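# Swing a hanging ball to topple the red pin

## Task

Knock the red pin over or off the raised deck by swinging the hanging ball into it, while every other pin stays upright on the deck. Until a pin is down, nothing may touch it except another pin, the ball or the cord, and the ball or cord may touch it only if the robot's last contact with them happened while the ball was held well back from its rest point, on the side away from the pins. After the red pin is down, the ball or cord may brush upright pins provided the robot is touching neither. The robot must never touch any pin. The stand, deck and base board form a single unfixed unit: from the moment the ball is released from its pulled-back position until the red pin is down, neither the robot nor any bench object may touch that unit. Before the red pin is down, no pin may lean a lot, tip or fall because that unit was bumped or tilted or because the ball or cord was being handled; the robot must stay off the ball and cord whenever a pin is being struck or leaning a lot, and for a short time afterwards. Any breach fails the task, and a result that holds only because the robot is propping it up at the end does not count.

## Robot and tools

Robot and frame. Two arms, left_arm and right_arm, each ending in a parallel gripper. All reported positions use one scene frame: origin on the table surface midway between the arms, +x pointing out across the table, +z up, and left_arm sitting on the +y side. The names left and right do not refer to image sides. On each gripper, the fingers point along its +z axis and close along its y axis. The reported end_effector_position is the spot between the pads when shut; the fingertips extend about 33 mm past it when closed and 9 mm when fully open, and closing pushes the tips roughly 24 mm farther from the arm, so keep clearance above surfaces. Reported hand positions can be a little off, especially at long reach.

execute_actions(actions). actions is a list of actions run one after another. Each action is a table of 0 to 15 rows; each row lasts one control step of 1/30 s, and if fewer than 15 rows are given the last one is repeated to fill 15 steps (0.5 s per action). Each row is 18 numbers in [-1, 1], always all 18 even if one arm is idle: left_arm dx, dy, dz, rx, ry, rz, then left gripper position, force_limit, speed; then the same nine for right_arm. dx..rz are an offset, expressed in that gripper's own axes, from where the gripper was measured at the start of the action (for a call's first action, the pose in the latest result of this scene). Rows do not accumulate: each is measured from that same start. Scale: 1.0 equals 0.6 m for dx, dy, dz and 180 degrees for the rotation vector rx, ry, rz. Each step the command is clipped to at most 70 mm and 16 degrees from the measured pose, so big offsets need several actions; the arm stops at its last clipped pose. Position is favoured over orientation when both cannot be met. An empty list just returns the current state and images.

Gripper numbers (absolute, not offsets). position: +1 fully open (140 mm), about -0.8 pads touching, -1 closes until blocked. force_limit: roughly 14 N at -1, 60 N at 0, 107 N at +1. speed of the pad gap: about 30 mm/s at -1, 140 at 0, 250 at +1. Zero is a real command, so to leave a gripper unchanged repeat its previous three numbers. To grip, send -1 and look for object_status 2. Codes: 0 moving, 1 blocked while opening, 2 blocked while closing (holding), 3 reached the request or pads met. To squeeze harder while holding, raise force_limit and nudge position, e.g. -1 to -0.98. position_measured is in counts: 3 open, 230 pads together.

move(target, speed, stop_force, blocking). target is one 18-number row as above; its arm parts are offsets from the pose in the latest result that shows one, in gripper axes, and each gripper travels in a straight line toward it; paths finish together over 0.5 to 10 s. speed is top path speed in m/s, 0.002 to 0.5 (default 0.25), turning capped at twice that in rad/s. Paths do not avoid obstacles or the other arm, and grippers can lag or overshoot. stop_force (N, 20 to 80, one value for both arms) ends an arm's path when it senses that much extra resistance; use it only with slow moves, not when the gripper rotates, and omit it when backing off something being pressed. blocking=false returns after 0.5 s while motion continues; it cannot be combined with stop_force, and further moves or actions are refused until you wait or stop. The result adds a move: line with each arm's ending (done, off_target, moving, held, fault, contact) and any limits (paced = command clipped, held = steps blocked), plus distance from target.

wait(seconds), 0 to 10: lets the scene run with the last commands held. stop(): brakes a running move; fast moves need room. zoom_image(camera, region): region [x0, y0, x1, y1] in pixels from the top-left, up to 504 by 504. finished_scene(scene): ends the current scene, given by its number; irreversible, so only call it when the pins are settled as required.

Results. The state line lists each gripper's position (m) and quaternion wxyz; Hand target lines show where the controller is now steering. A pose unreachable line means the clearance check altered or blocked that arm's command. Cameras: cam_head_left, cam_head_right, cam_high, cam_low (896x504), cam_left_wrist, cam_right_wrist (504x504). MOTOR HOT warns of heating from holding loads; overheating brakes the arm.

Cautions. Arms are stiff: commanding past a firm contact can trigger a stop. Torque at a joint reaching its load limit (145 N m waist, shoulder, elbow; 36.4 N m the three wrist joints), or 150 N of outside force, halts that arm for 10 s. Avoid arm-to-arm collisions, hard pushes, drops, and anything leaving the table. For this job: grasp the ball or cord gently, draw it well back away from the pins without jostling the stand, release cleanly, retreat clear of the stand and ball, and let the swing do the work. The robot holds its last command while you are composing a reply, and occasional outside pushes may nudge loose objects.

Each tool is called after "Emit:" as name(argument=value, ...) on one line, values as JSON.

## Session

Emit:
execute_actions(actions=[])

Scene clock: 0.00 s.
left_arm: end_effector_position=(+0.1818, +0.7964, +0.2821) position_measured=3 object_status=3 end_effector_quat_wxyz=(+0.468, +0.842, -0.056, -0.262) | right_arm: end_effector_position=(+0.5205, -0.4122, +0.3163) position_measured=3 object_status=3 end_effector_quat_wxyz=(-0.088, +0.920, +0.168, +0.344)
Joint positions: left_arm=[ 1.084  0.808  0.912 -0.664 -2.707 -0.299] | right_arm=[-0.212 -0.144 -0.033 -0.444 -1.096  2.198]
Joint velocities: left_arm=[ 0.    -0.    -0.001  0.001 -0.     0.001] | right_arm=[-0.     0.001 -0.002  0.     0.    -0.002]
Hand target (left_arm): +0.182, +0.796, +0.282; +0.468, +0.842, -0.056, -0.262
Hand target (right_arm): +0.521, -0.412, +0.316; -0.088, +0.920, +0.168, +0.344

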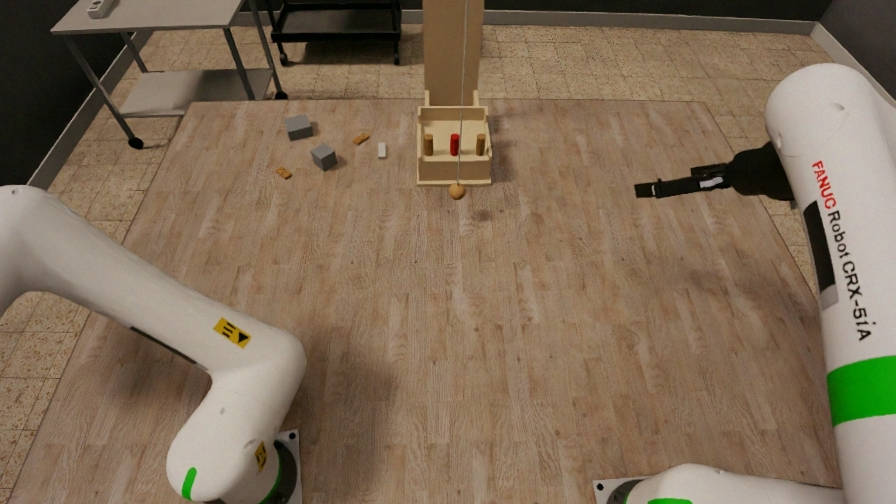

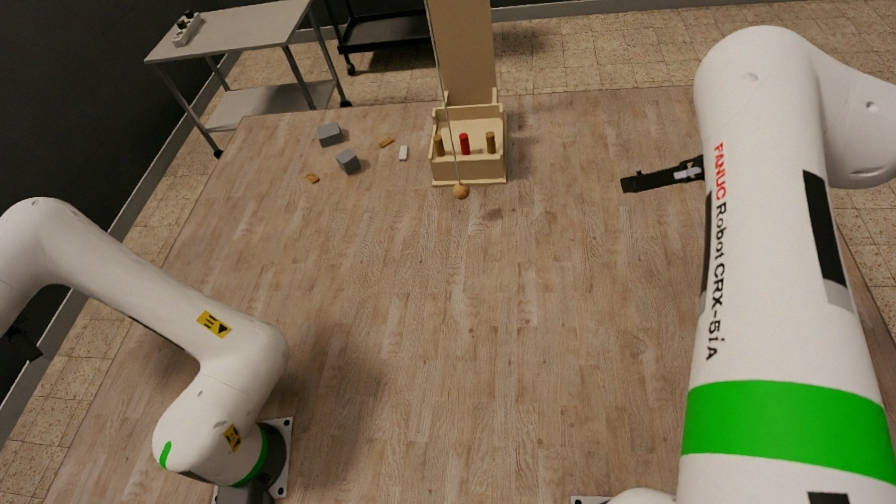

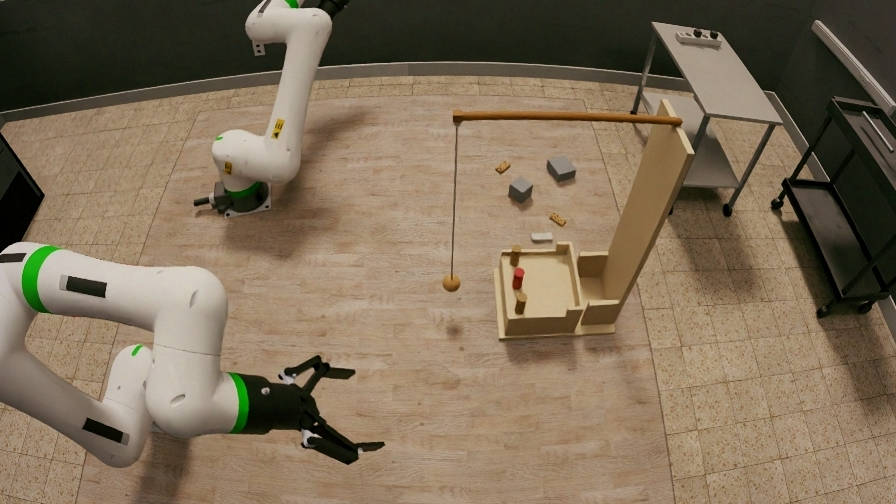

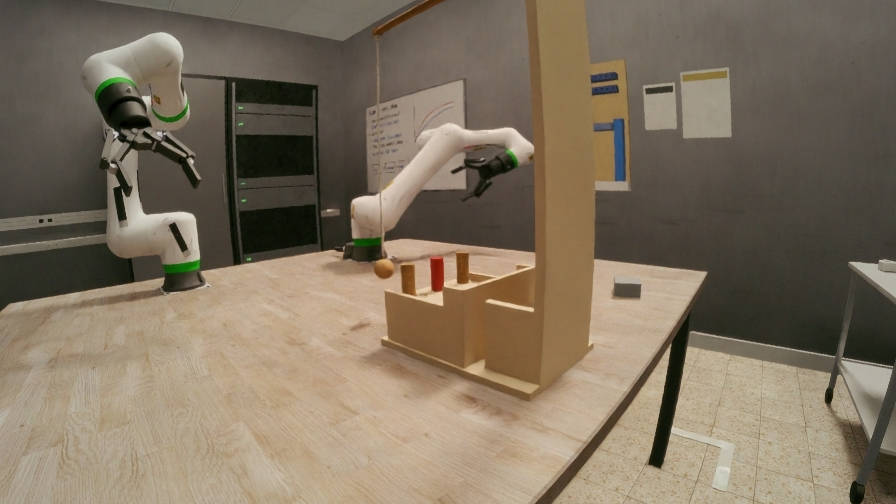

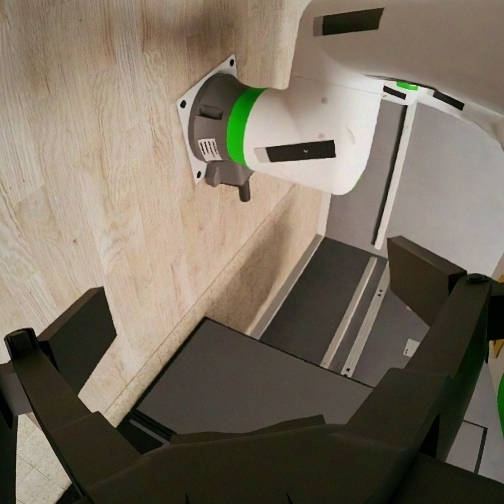

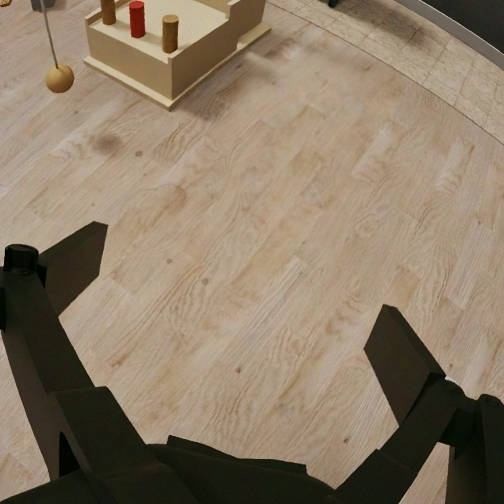

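Emit:
move(target=[0,0,0,0,0,0,1,0,0, -0.064,-0.613,0.396,-0.093,0.022,0.078,1,0,0])

Scene clock: 7.67 s.
left_arm: end_effector_position=(+0.1818, +0.7964, +0.2821) position_measured=3 object_status=3 end_effector_quat_wxyz=(+0.468, +0.842, -0.056, -0.262) | right_arm: end_effector_position=(+0.5006, -0.0128, +0.1309) position_measured=3 object_status=3 end_effector_quat_wxyz=(-0.001, +0.923, -0.000, +0.384)
Joint positions: left_arm=[ 1.084  0.808  0.912 -0.664 -2.707 -0.299] | right_arm=[ 0.903  0.078 -0.691  1.213 -0.653 -0.321]
Joint velocities: left_arm=[-0.    -0.    -0.    -0.001  0.001  0.001] | right_arm=[-0.001  0.002  0.001  0.001  0.005 -0.002]
Hand target (left_arm): +0.182, +0.796, +0.282; +0.468, +0.842, -0.056, -0.262
Hand target (right_arm): +0.501, -0.013, +0.131; -0.001, +0.923, -0.000, +0.384
Off the commanded pose (left_arm): 0.000 m, 0 deg.
Off the commanded pose (right_arm): 0.002 m, 0 deg.
move: done

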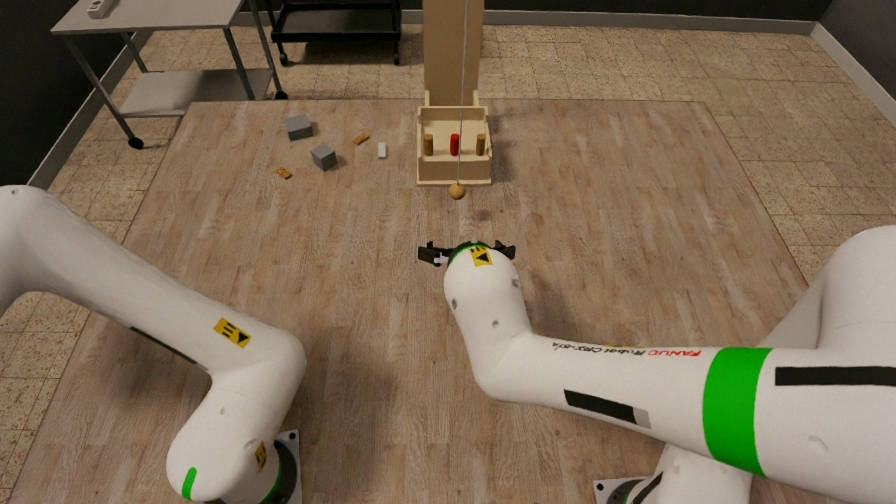

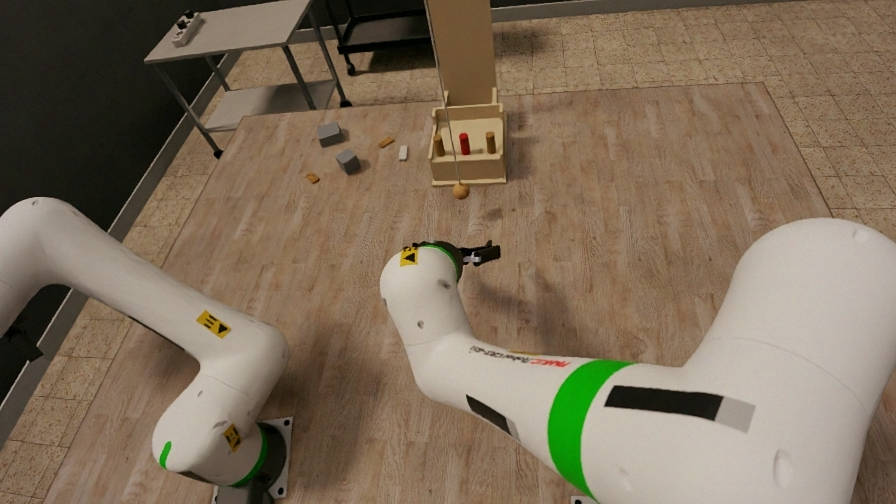

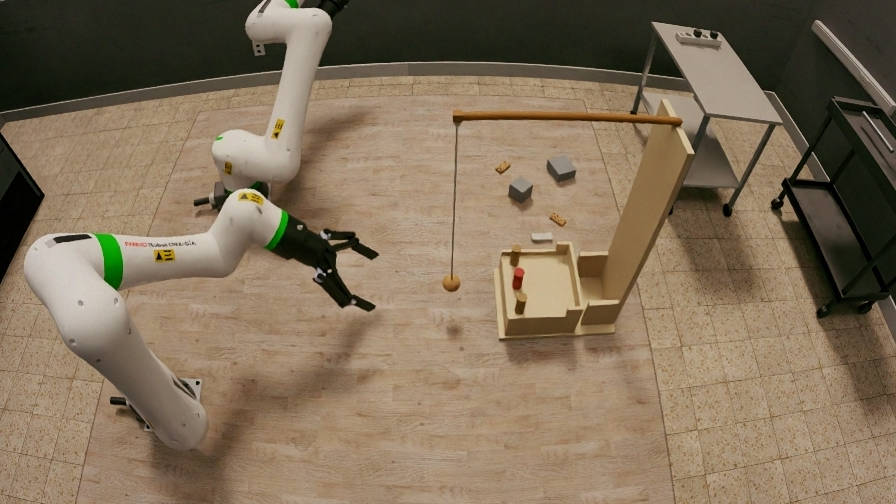

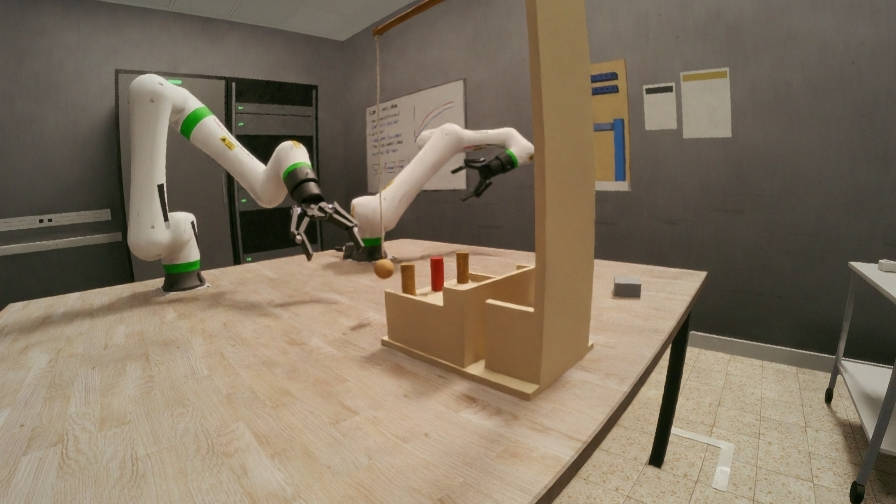

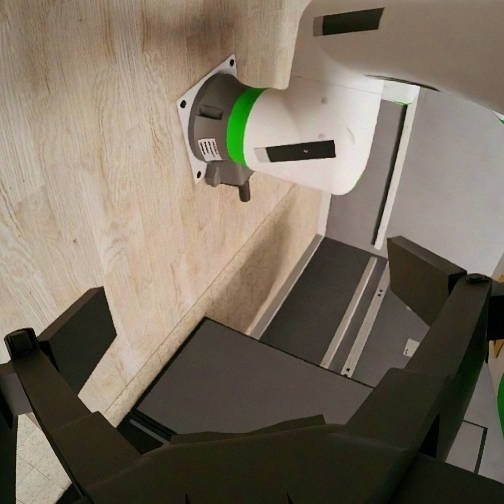

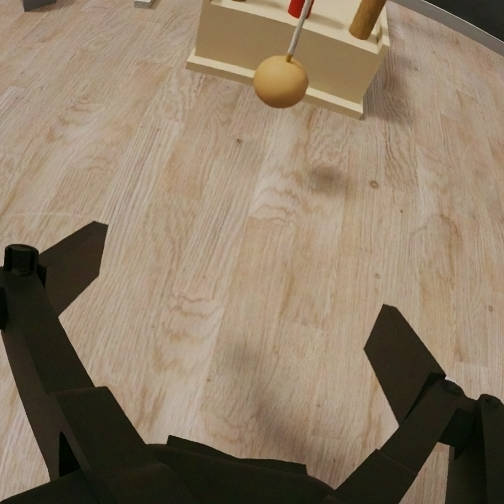

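Emit:
move(target=[0,0,0,0,0,0,1,0,0, 0.197,-0.008,0.227,0,0,0,1,0,0], speed=0.15)

Scene clock: 11.70 s.
left_arm: end_effector_position=(+0.1818, +0.7964, +0.2821) position_measured=3 object_status=3 end_effector_quat_wxyz=(+0.468, +0.842, -0.056, -0.262) | right_arm: end_effector_position=(+0.6807, -0.0083, +0.1180) position_measured=3 object_status=3 end_effector_quat_wxyz=(-0.001, +0.923, -0.000, +0.384)
Joint positions: left_arm=[ 1.084  0.808  0.912 -0.664 -2.707 -0.299] | right_arm=[ 0.647  0.409 -0.311  1.211 -0.493 -0.114]
Joint velocities: left_arm=[ 0.     0.     0.001 -0.    -0.    -0.   ] | right_arm=[ 0.     0.     0.001 -0.002 -0.002  0.002]
Hand target (left_arm): +0.182, +0.796, +0.282; +0.468, +0.842, -0.056, -0.262
Hand target (right_arm): +0.681, -0.008, +0.118; -0.001, +0.923, -0.000, +0.384
Off the commanded pose (left_arm): 0.000 m, 0 deg.
Off the commanded pose (right_arm): 0.001 m, 0 deg.
move: done

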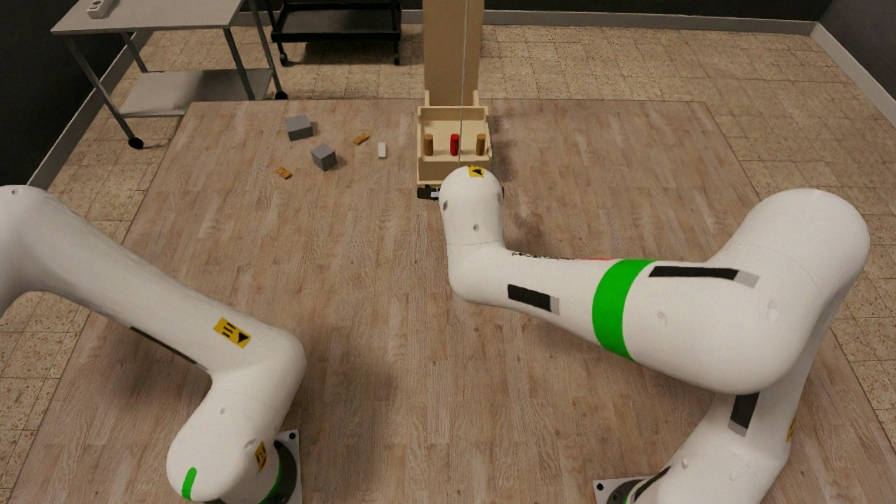

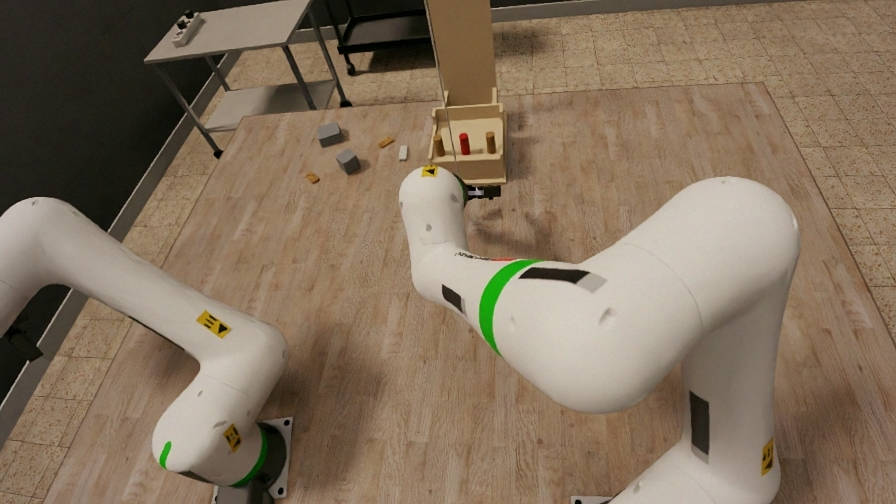

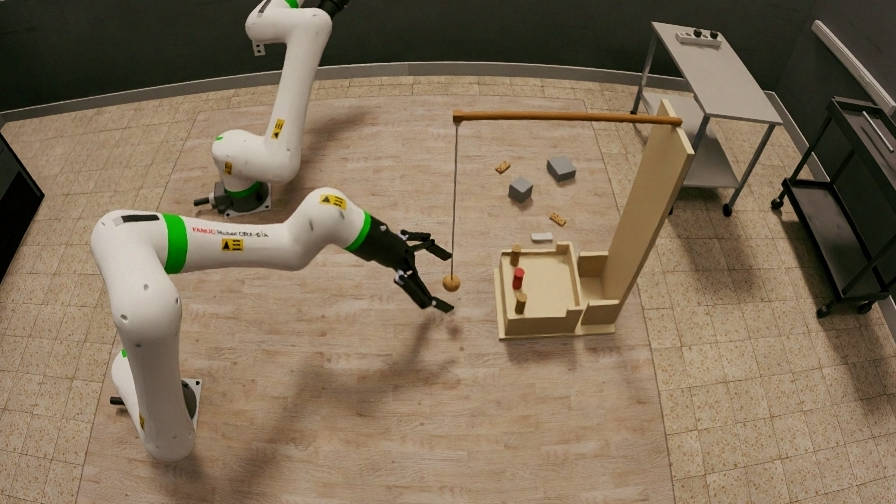

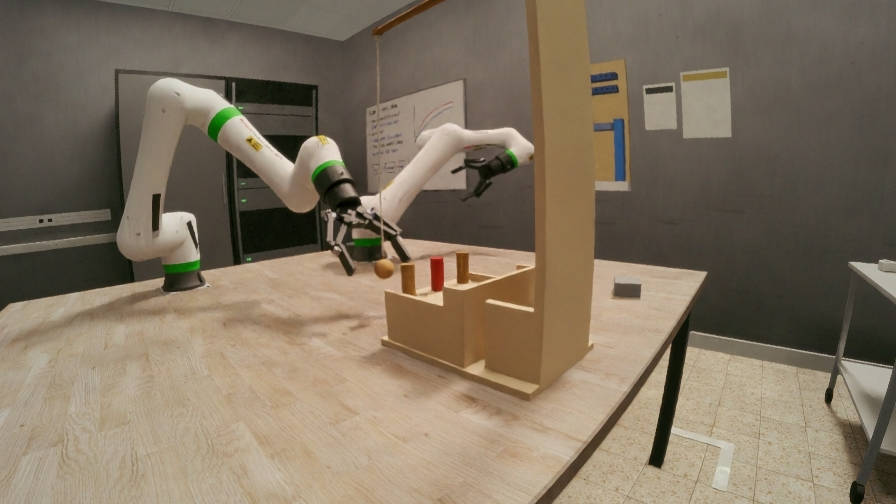

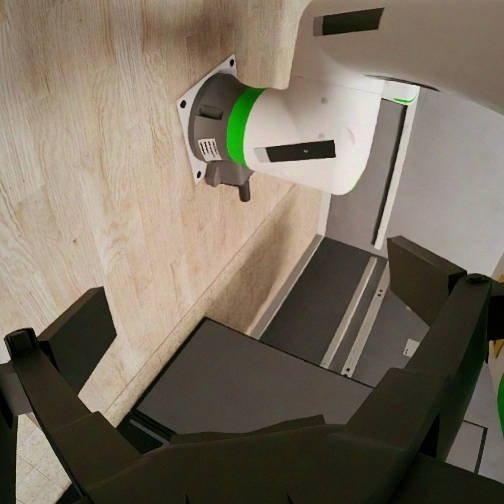

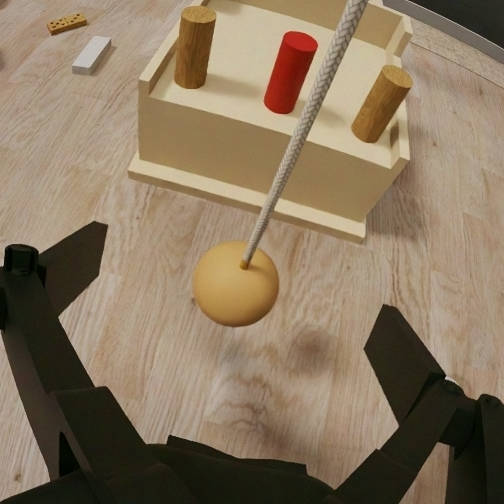

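Emit:
move(target=[0,0,0,0,0,0,1,0,0, 0.004,0,0.006,0,0,0,-1,-0.5,0], speed=0.05)

Emit:
move(target=[0,0,0,0,0,0,1,0,0, -0.186,0.011,-0.332,0,0,0,-1,-0.5,0], speed=0.12)

Scene clock: 15.23 s.
left_arm: end_effector_position=(+0.1818, +0.7964, +0.2821) position_measured=3 object_status=3 end_effector_quat_wxyz=(+0.468, +0.842, -0.056, -0.262) | right_arm: end_effector_position=(+0.6849, -0.0082, +0.1171) position_measured=169 object_status=2 end_effector_quat_wxyz=(-0.001, +0.923, -0.000, +0.384)
Joint positions: left_arm=[ 1.084  0.808  0.912 -0.664 -2.707 -0.299] | right_arm=[ 0.643  0.417 -0.3    1.209 -0.491 -0.109]
Joint velocities: left_arm=[ 0.    -0.     0.002  0.    -0.001  0.   ] | right_arm=[ 0.     0.001 -0.001  0.     0.     0.001]
Hand target (left_arm): +0.182, +0.796, +0.282; +0.468, +0.842, -0.056, -0.262
Hand target (right_arm): +0.685, -0.008, +0.117; -0.001, +0.923, -0.000, +0.384
Off the commanded pose (left_arm): 0.000 m, 0 deg.
Off the commanded pose (right_arm): 0.000 m, 0 deg.
move: done

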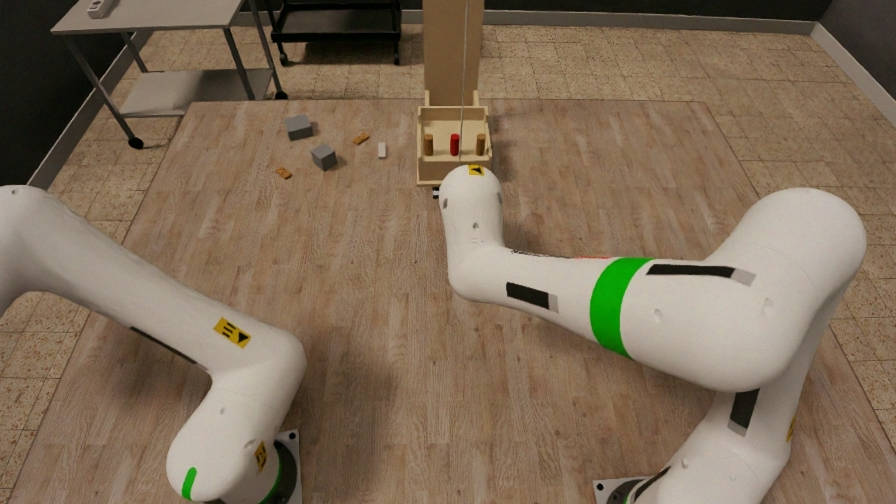

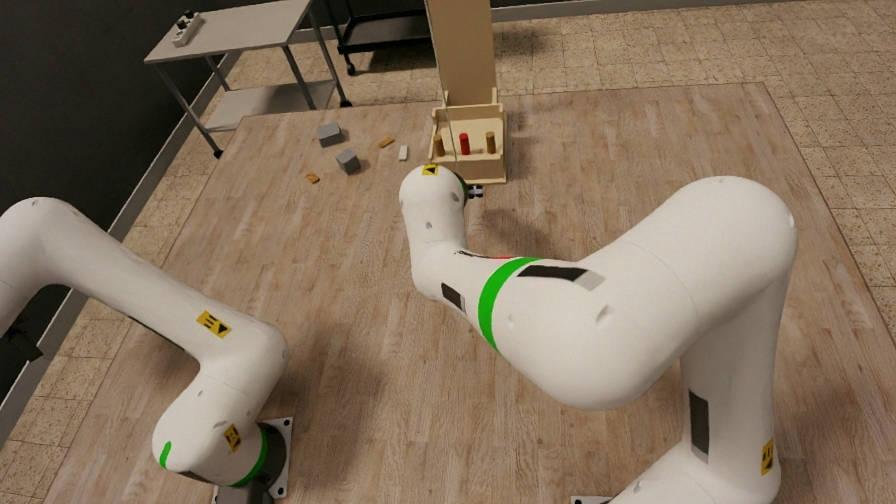

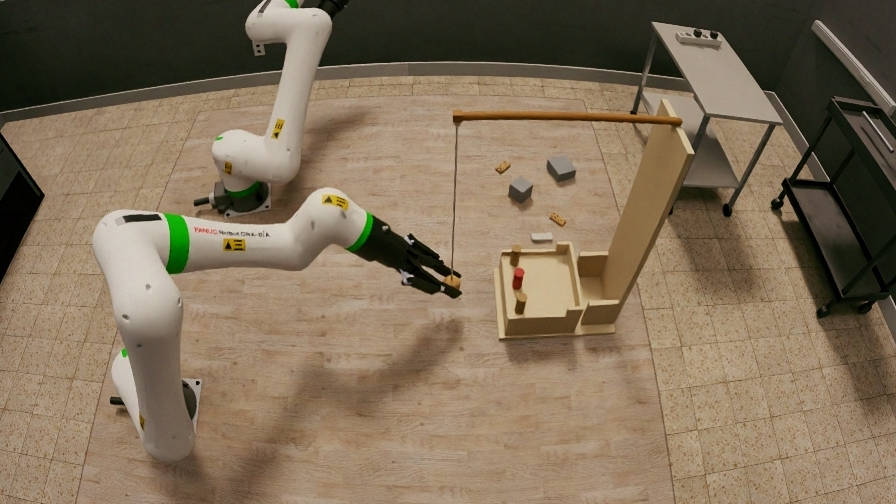

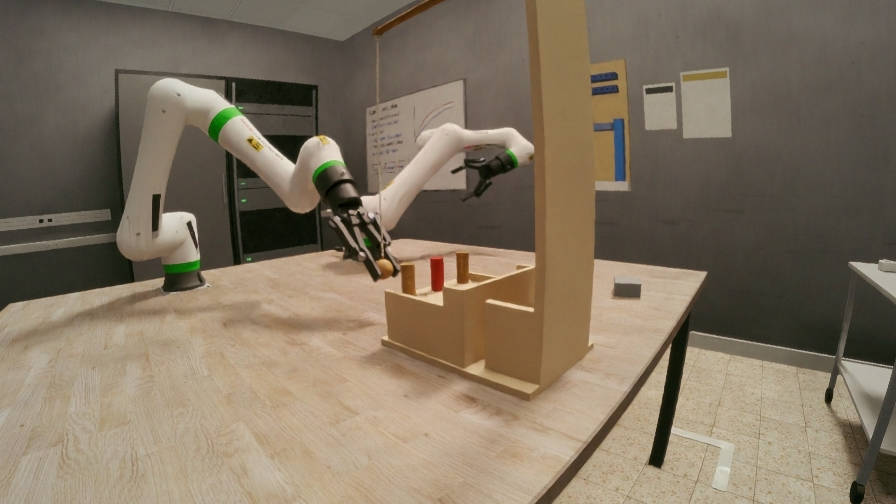

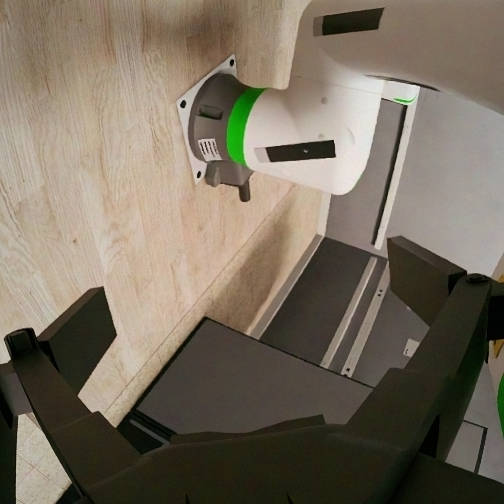

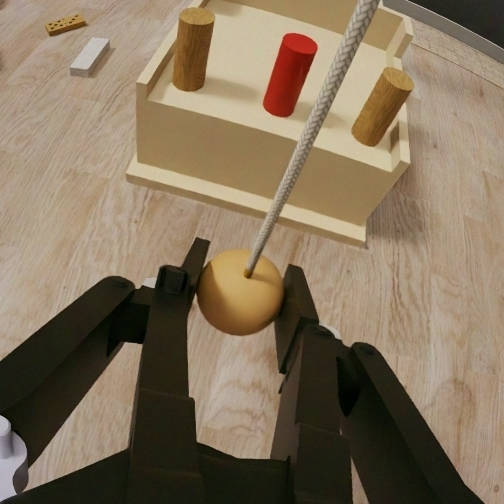

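Scene clock: 17.50 s.
left_arm: end_effector_position=(+0.1818, +0.7964, +0.2821) position_measured=3 object_status=3 end_effector_quat_wxyz=(+0.468, +0.842, -0.056, -0.262) | right_arm: end_effector_position=(+0.4649, -0.0148, +0.1794) position_measured=169 object_status=2 end_effector_quat_wxyz=(-0.001, +0.923, -0.000, +0.384)
Joint positions: left_arm=[ 1.084  0.808  0.912 -0.664 -2.707 -0.299] | right_arm=[ 1.022 -0.037 -0.67   1.041 -0.793 -0.196]
Joint velocities: left_arm=[-0.    -0.    -0.001  0.    -0.001  0.001] | right_arm=[ 0.    -0.001 -0.    -0.001 -0.     0.   ]
Hand target (left_arm): +0.182, +0.796, +0.282; +0.468, +0.842, -0.056, -0.262
Hand target (right_arm): +0.465, -0.015, +0.179; -0.001, +0.923, -0.000, +0.384
Off the commanded pose (left_arm): 0.000 m, 0 deg.
Off the commanded pose (right_arm): 0.001 m, 0 deg.
move: done

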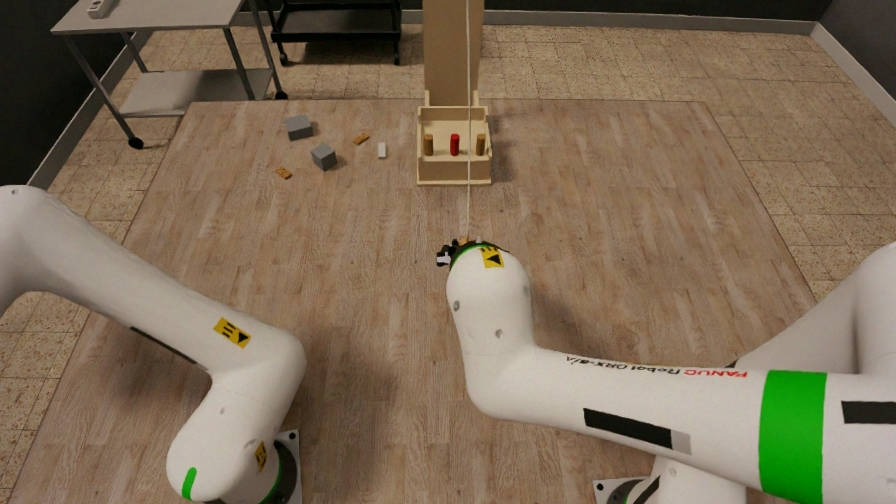

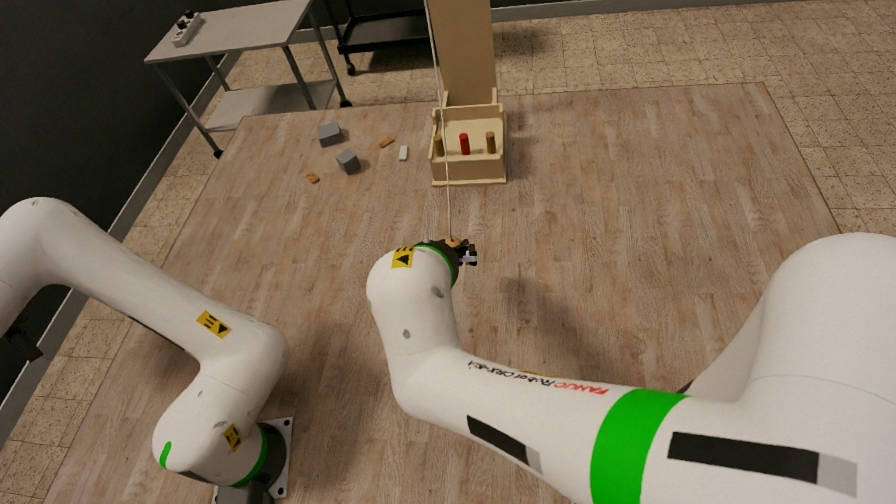

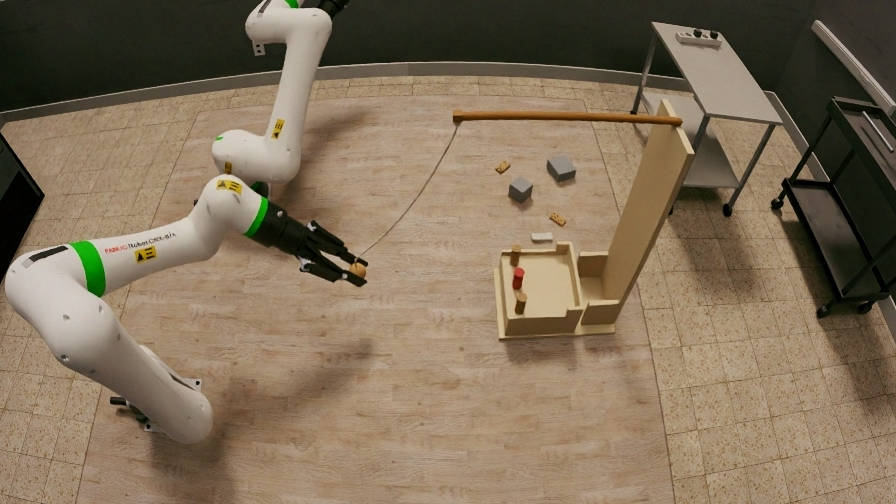

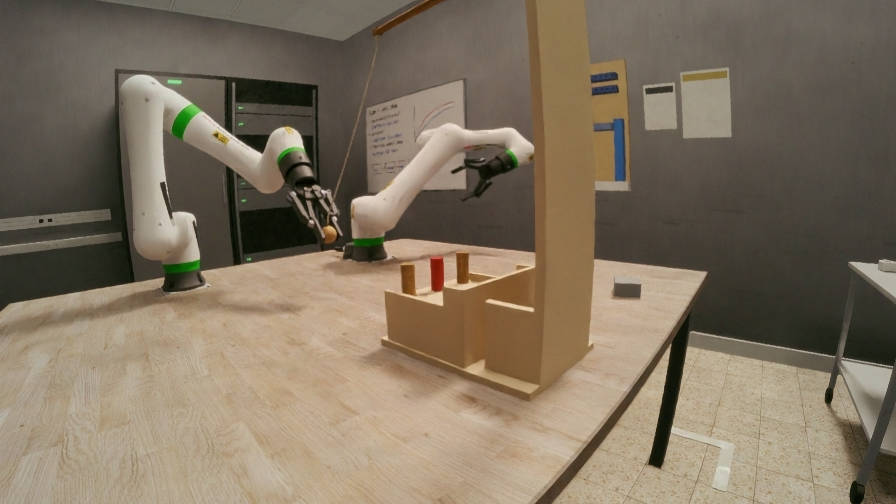

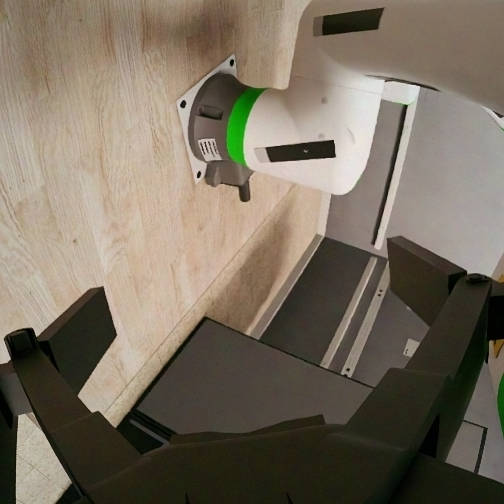

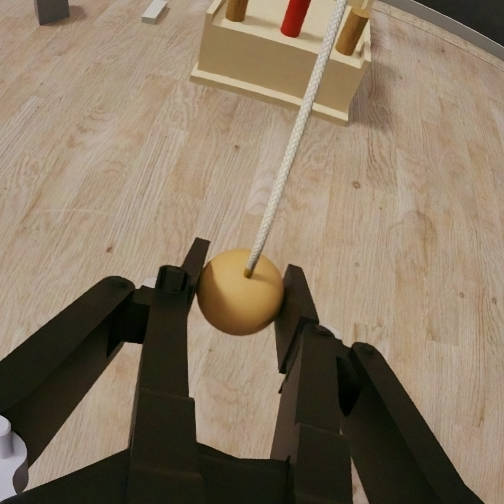

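Emit:
execute_actions(actions=[[[0,0,0,0,0,0,1,0,0,-0.008,-0.006,0,0,0,0,-1,-0.5,0]],[[0,0,0,0,0,0,1,0,0,0,0,0,0,0,0,-1,-0.5,0]],[[0,0,0,0,0,0,1,0,0,0,0,0,0,0,0,1,0,1]],[[0,0,0,0,0,0,1,0,0,-0.08,0,-0.08,0,0,0,1,0,1]],[[0,0,0,0,0,0,1,0,0,-0.05,0,-0.05,0,0,0,1,0,1]]])

Emit:
wait(seconds=5)

Scene clock: 23.97 s.
left_arm: end_effector_position=(+0.1818, +0.7964, +0.2821) position_measured=3 object_status=3 end_effector_quat_wxyz=(+0.468, +0.842, -0.056, -0.262) | right_arm: end_effector_position=(+0.3510, -0.0112, +0.1760) position_measured=3 object_status=3 end_effector_quat_wxyz=(-0.001, +0.923, -0.000, +0.384)
Joint positions: left_arm=[ 1.084  0.808  0.912 -0.664 -2.707 -0.299] | right_arm=[ 1.343 -0.183 -0.796  0.951 -1.023 -0.354]
Joint velocities: left_arm=[-0.    -0.    -0.001  0.001 -0.     0.   ] | right_arm=[ 0.001 -0.001 -0.    -0.    -0.001 -0.001]
Hand target (left_arm): +0.182, +0.796, +0.282; +0.468, +0.842, -0.056, -0.262
Hand target (right_arm): +0.351, -0.011, +0.176; -0.001, +0.923, -0.000, +0.384
Off the commanded pose (left_arm): 0.000 m, 0 deg.
Off the commanded pose (right_arm): 0.000 m, 0 deg.

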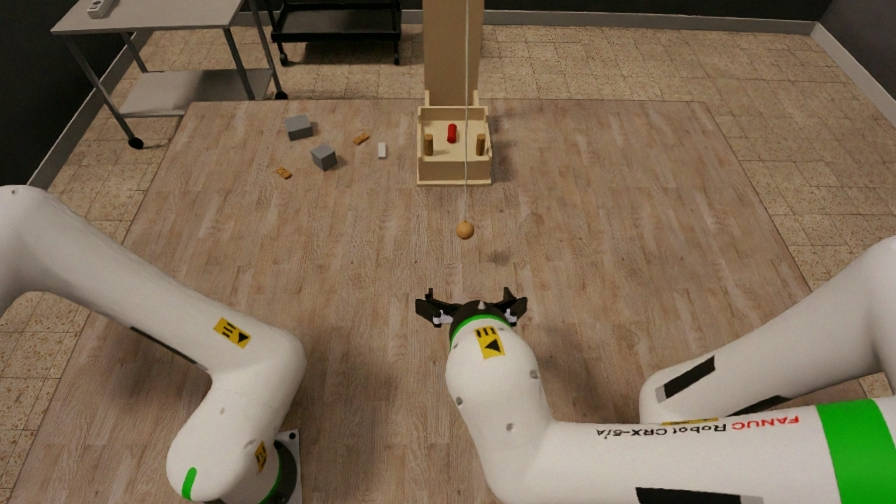

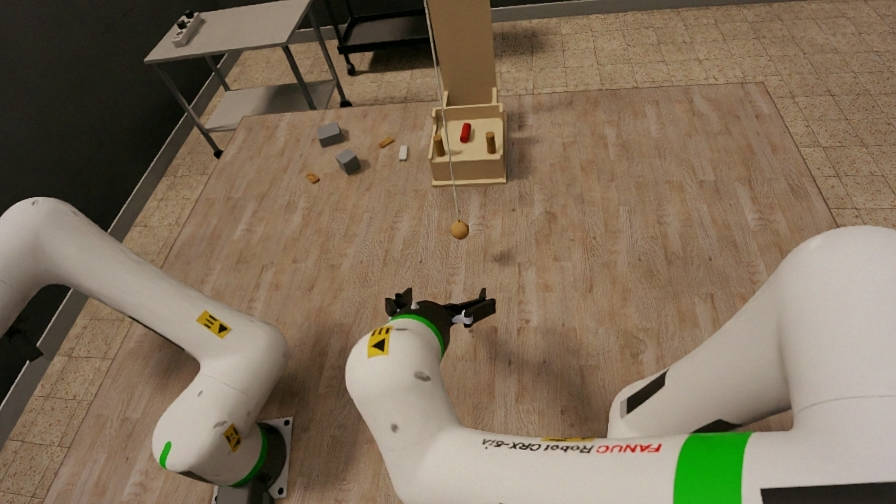

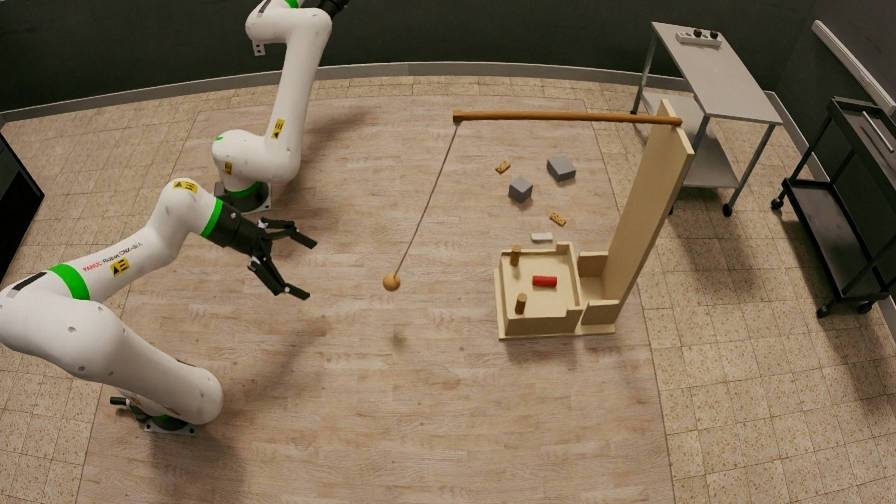

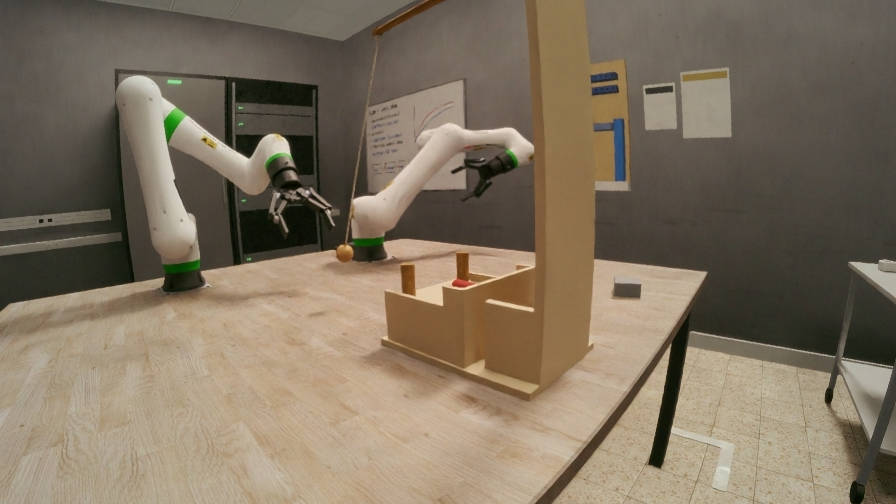

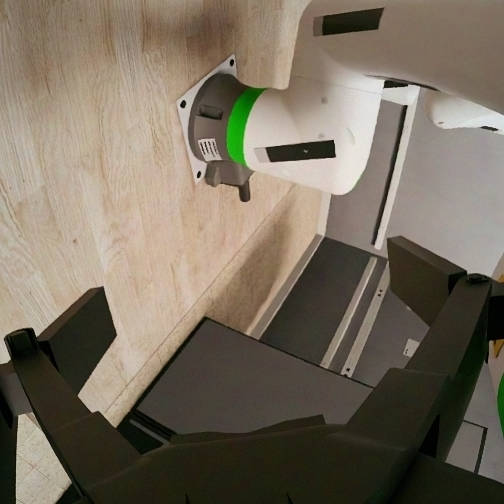

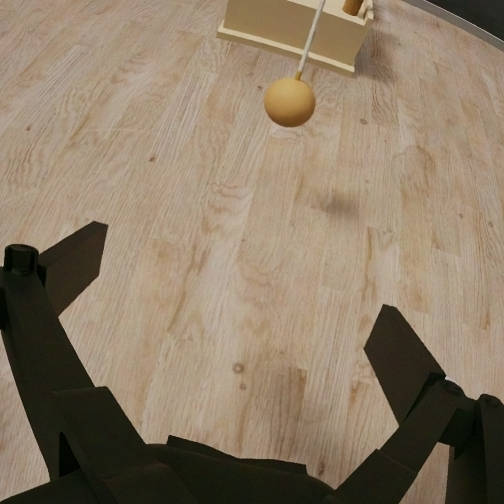

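Scene clock: 28.97 s.
left_arm: end_effector_position=(+0.1818, +0.7964, +0.2821) position_measured=3 object_status=3 end_effector_quat_wxyz=(+0.468, +0.842, -0.056, -0.262) | right_arm: end_effector_position=(+0.3509, -0.0112, +0.1760) position_measured=3 object_status=3 end_effector_quat_wxyz=(-0.001, +0.923, -0.000, +0.384)
Joint positions: left_arm=[ 1.084  0.808  0.912 -0.664 -2.707 -0.299] | right_arm=[ 1.343 -0.183 -0.796  0.951 -1.023 -0.354]
Joint velocities: left_arm=[-0.     0.    -0.001  0.001  0.001  0.   ] | right_arm=[-0.    -0.001 -0.     0.002 -0.     0.002]
Hand target (left_arm): +0.182, +0.796, +0.282; +0.468, +0.842, -0.056, -0.262
Hand target (right_arm): +0.351, -0.011, +0.176; -0.001, +0.923, -0.000, +0.384
Off the commanded pose (left_arm): 0.000 m, 0 deg.
Off the commanded pose (right_arm): 0.000 m, 0 deg.
wait: 5.00 s; at rest by 0.17 s

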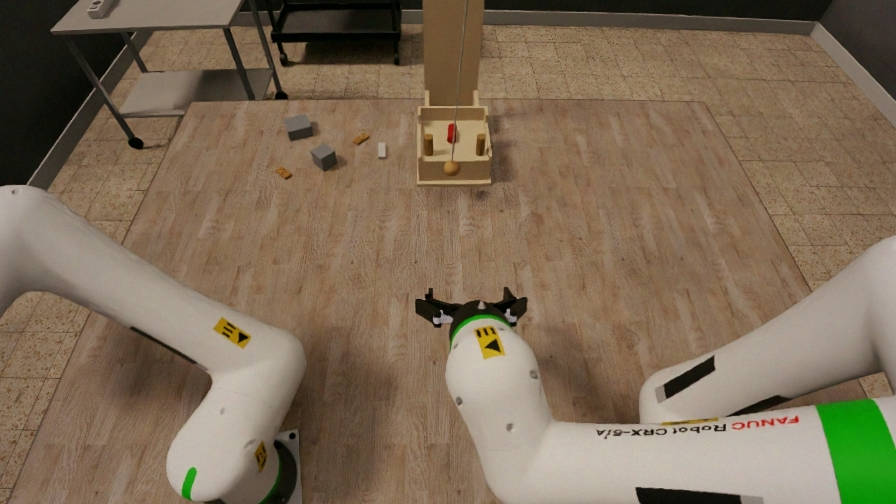

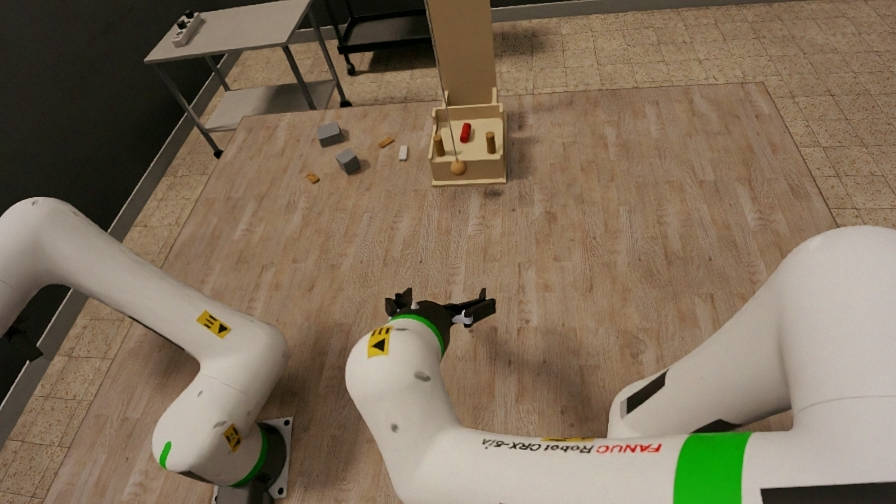

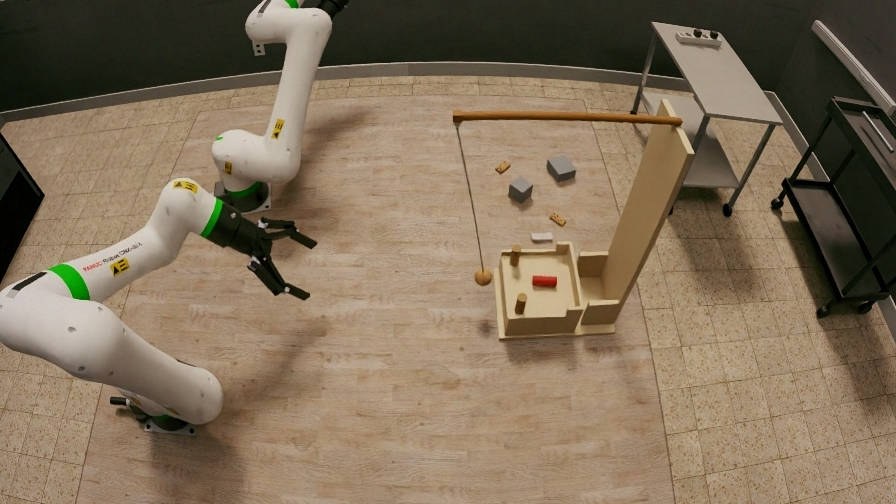

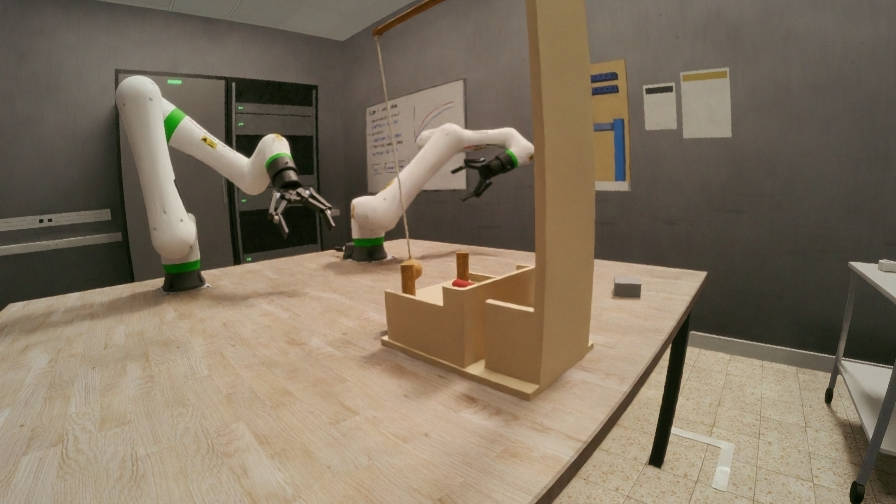

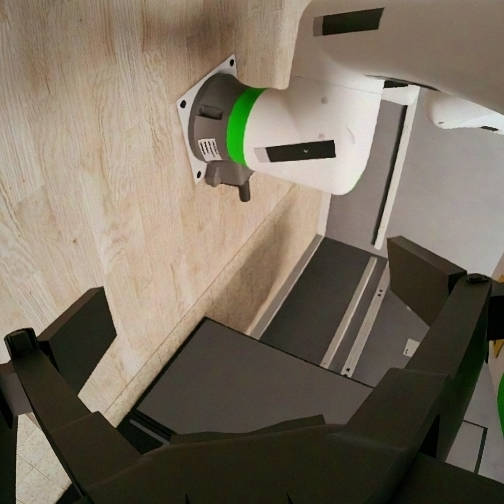

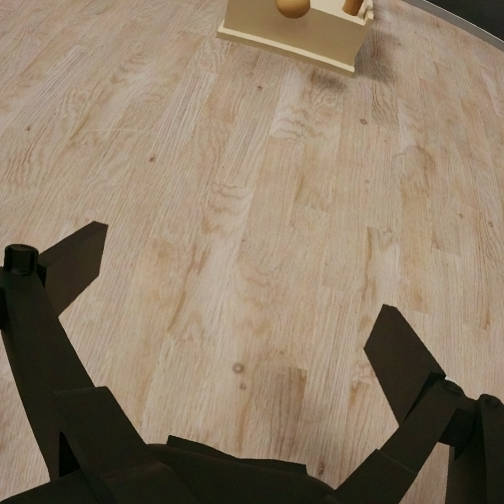

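Emit:
finished_scene(scene=2)

The scene is finished: the task was done.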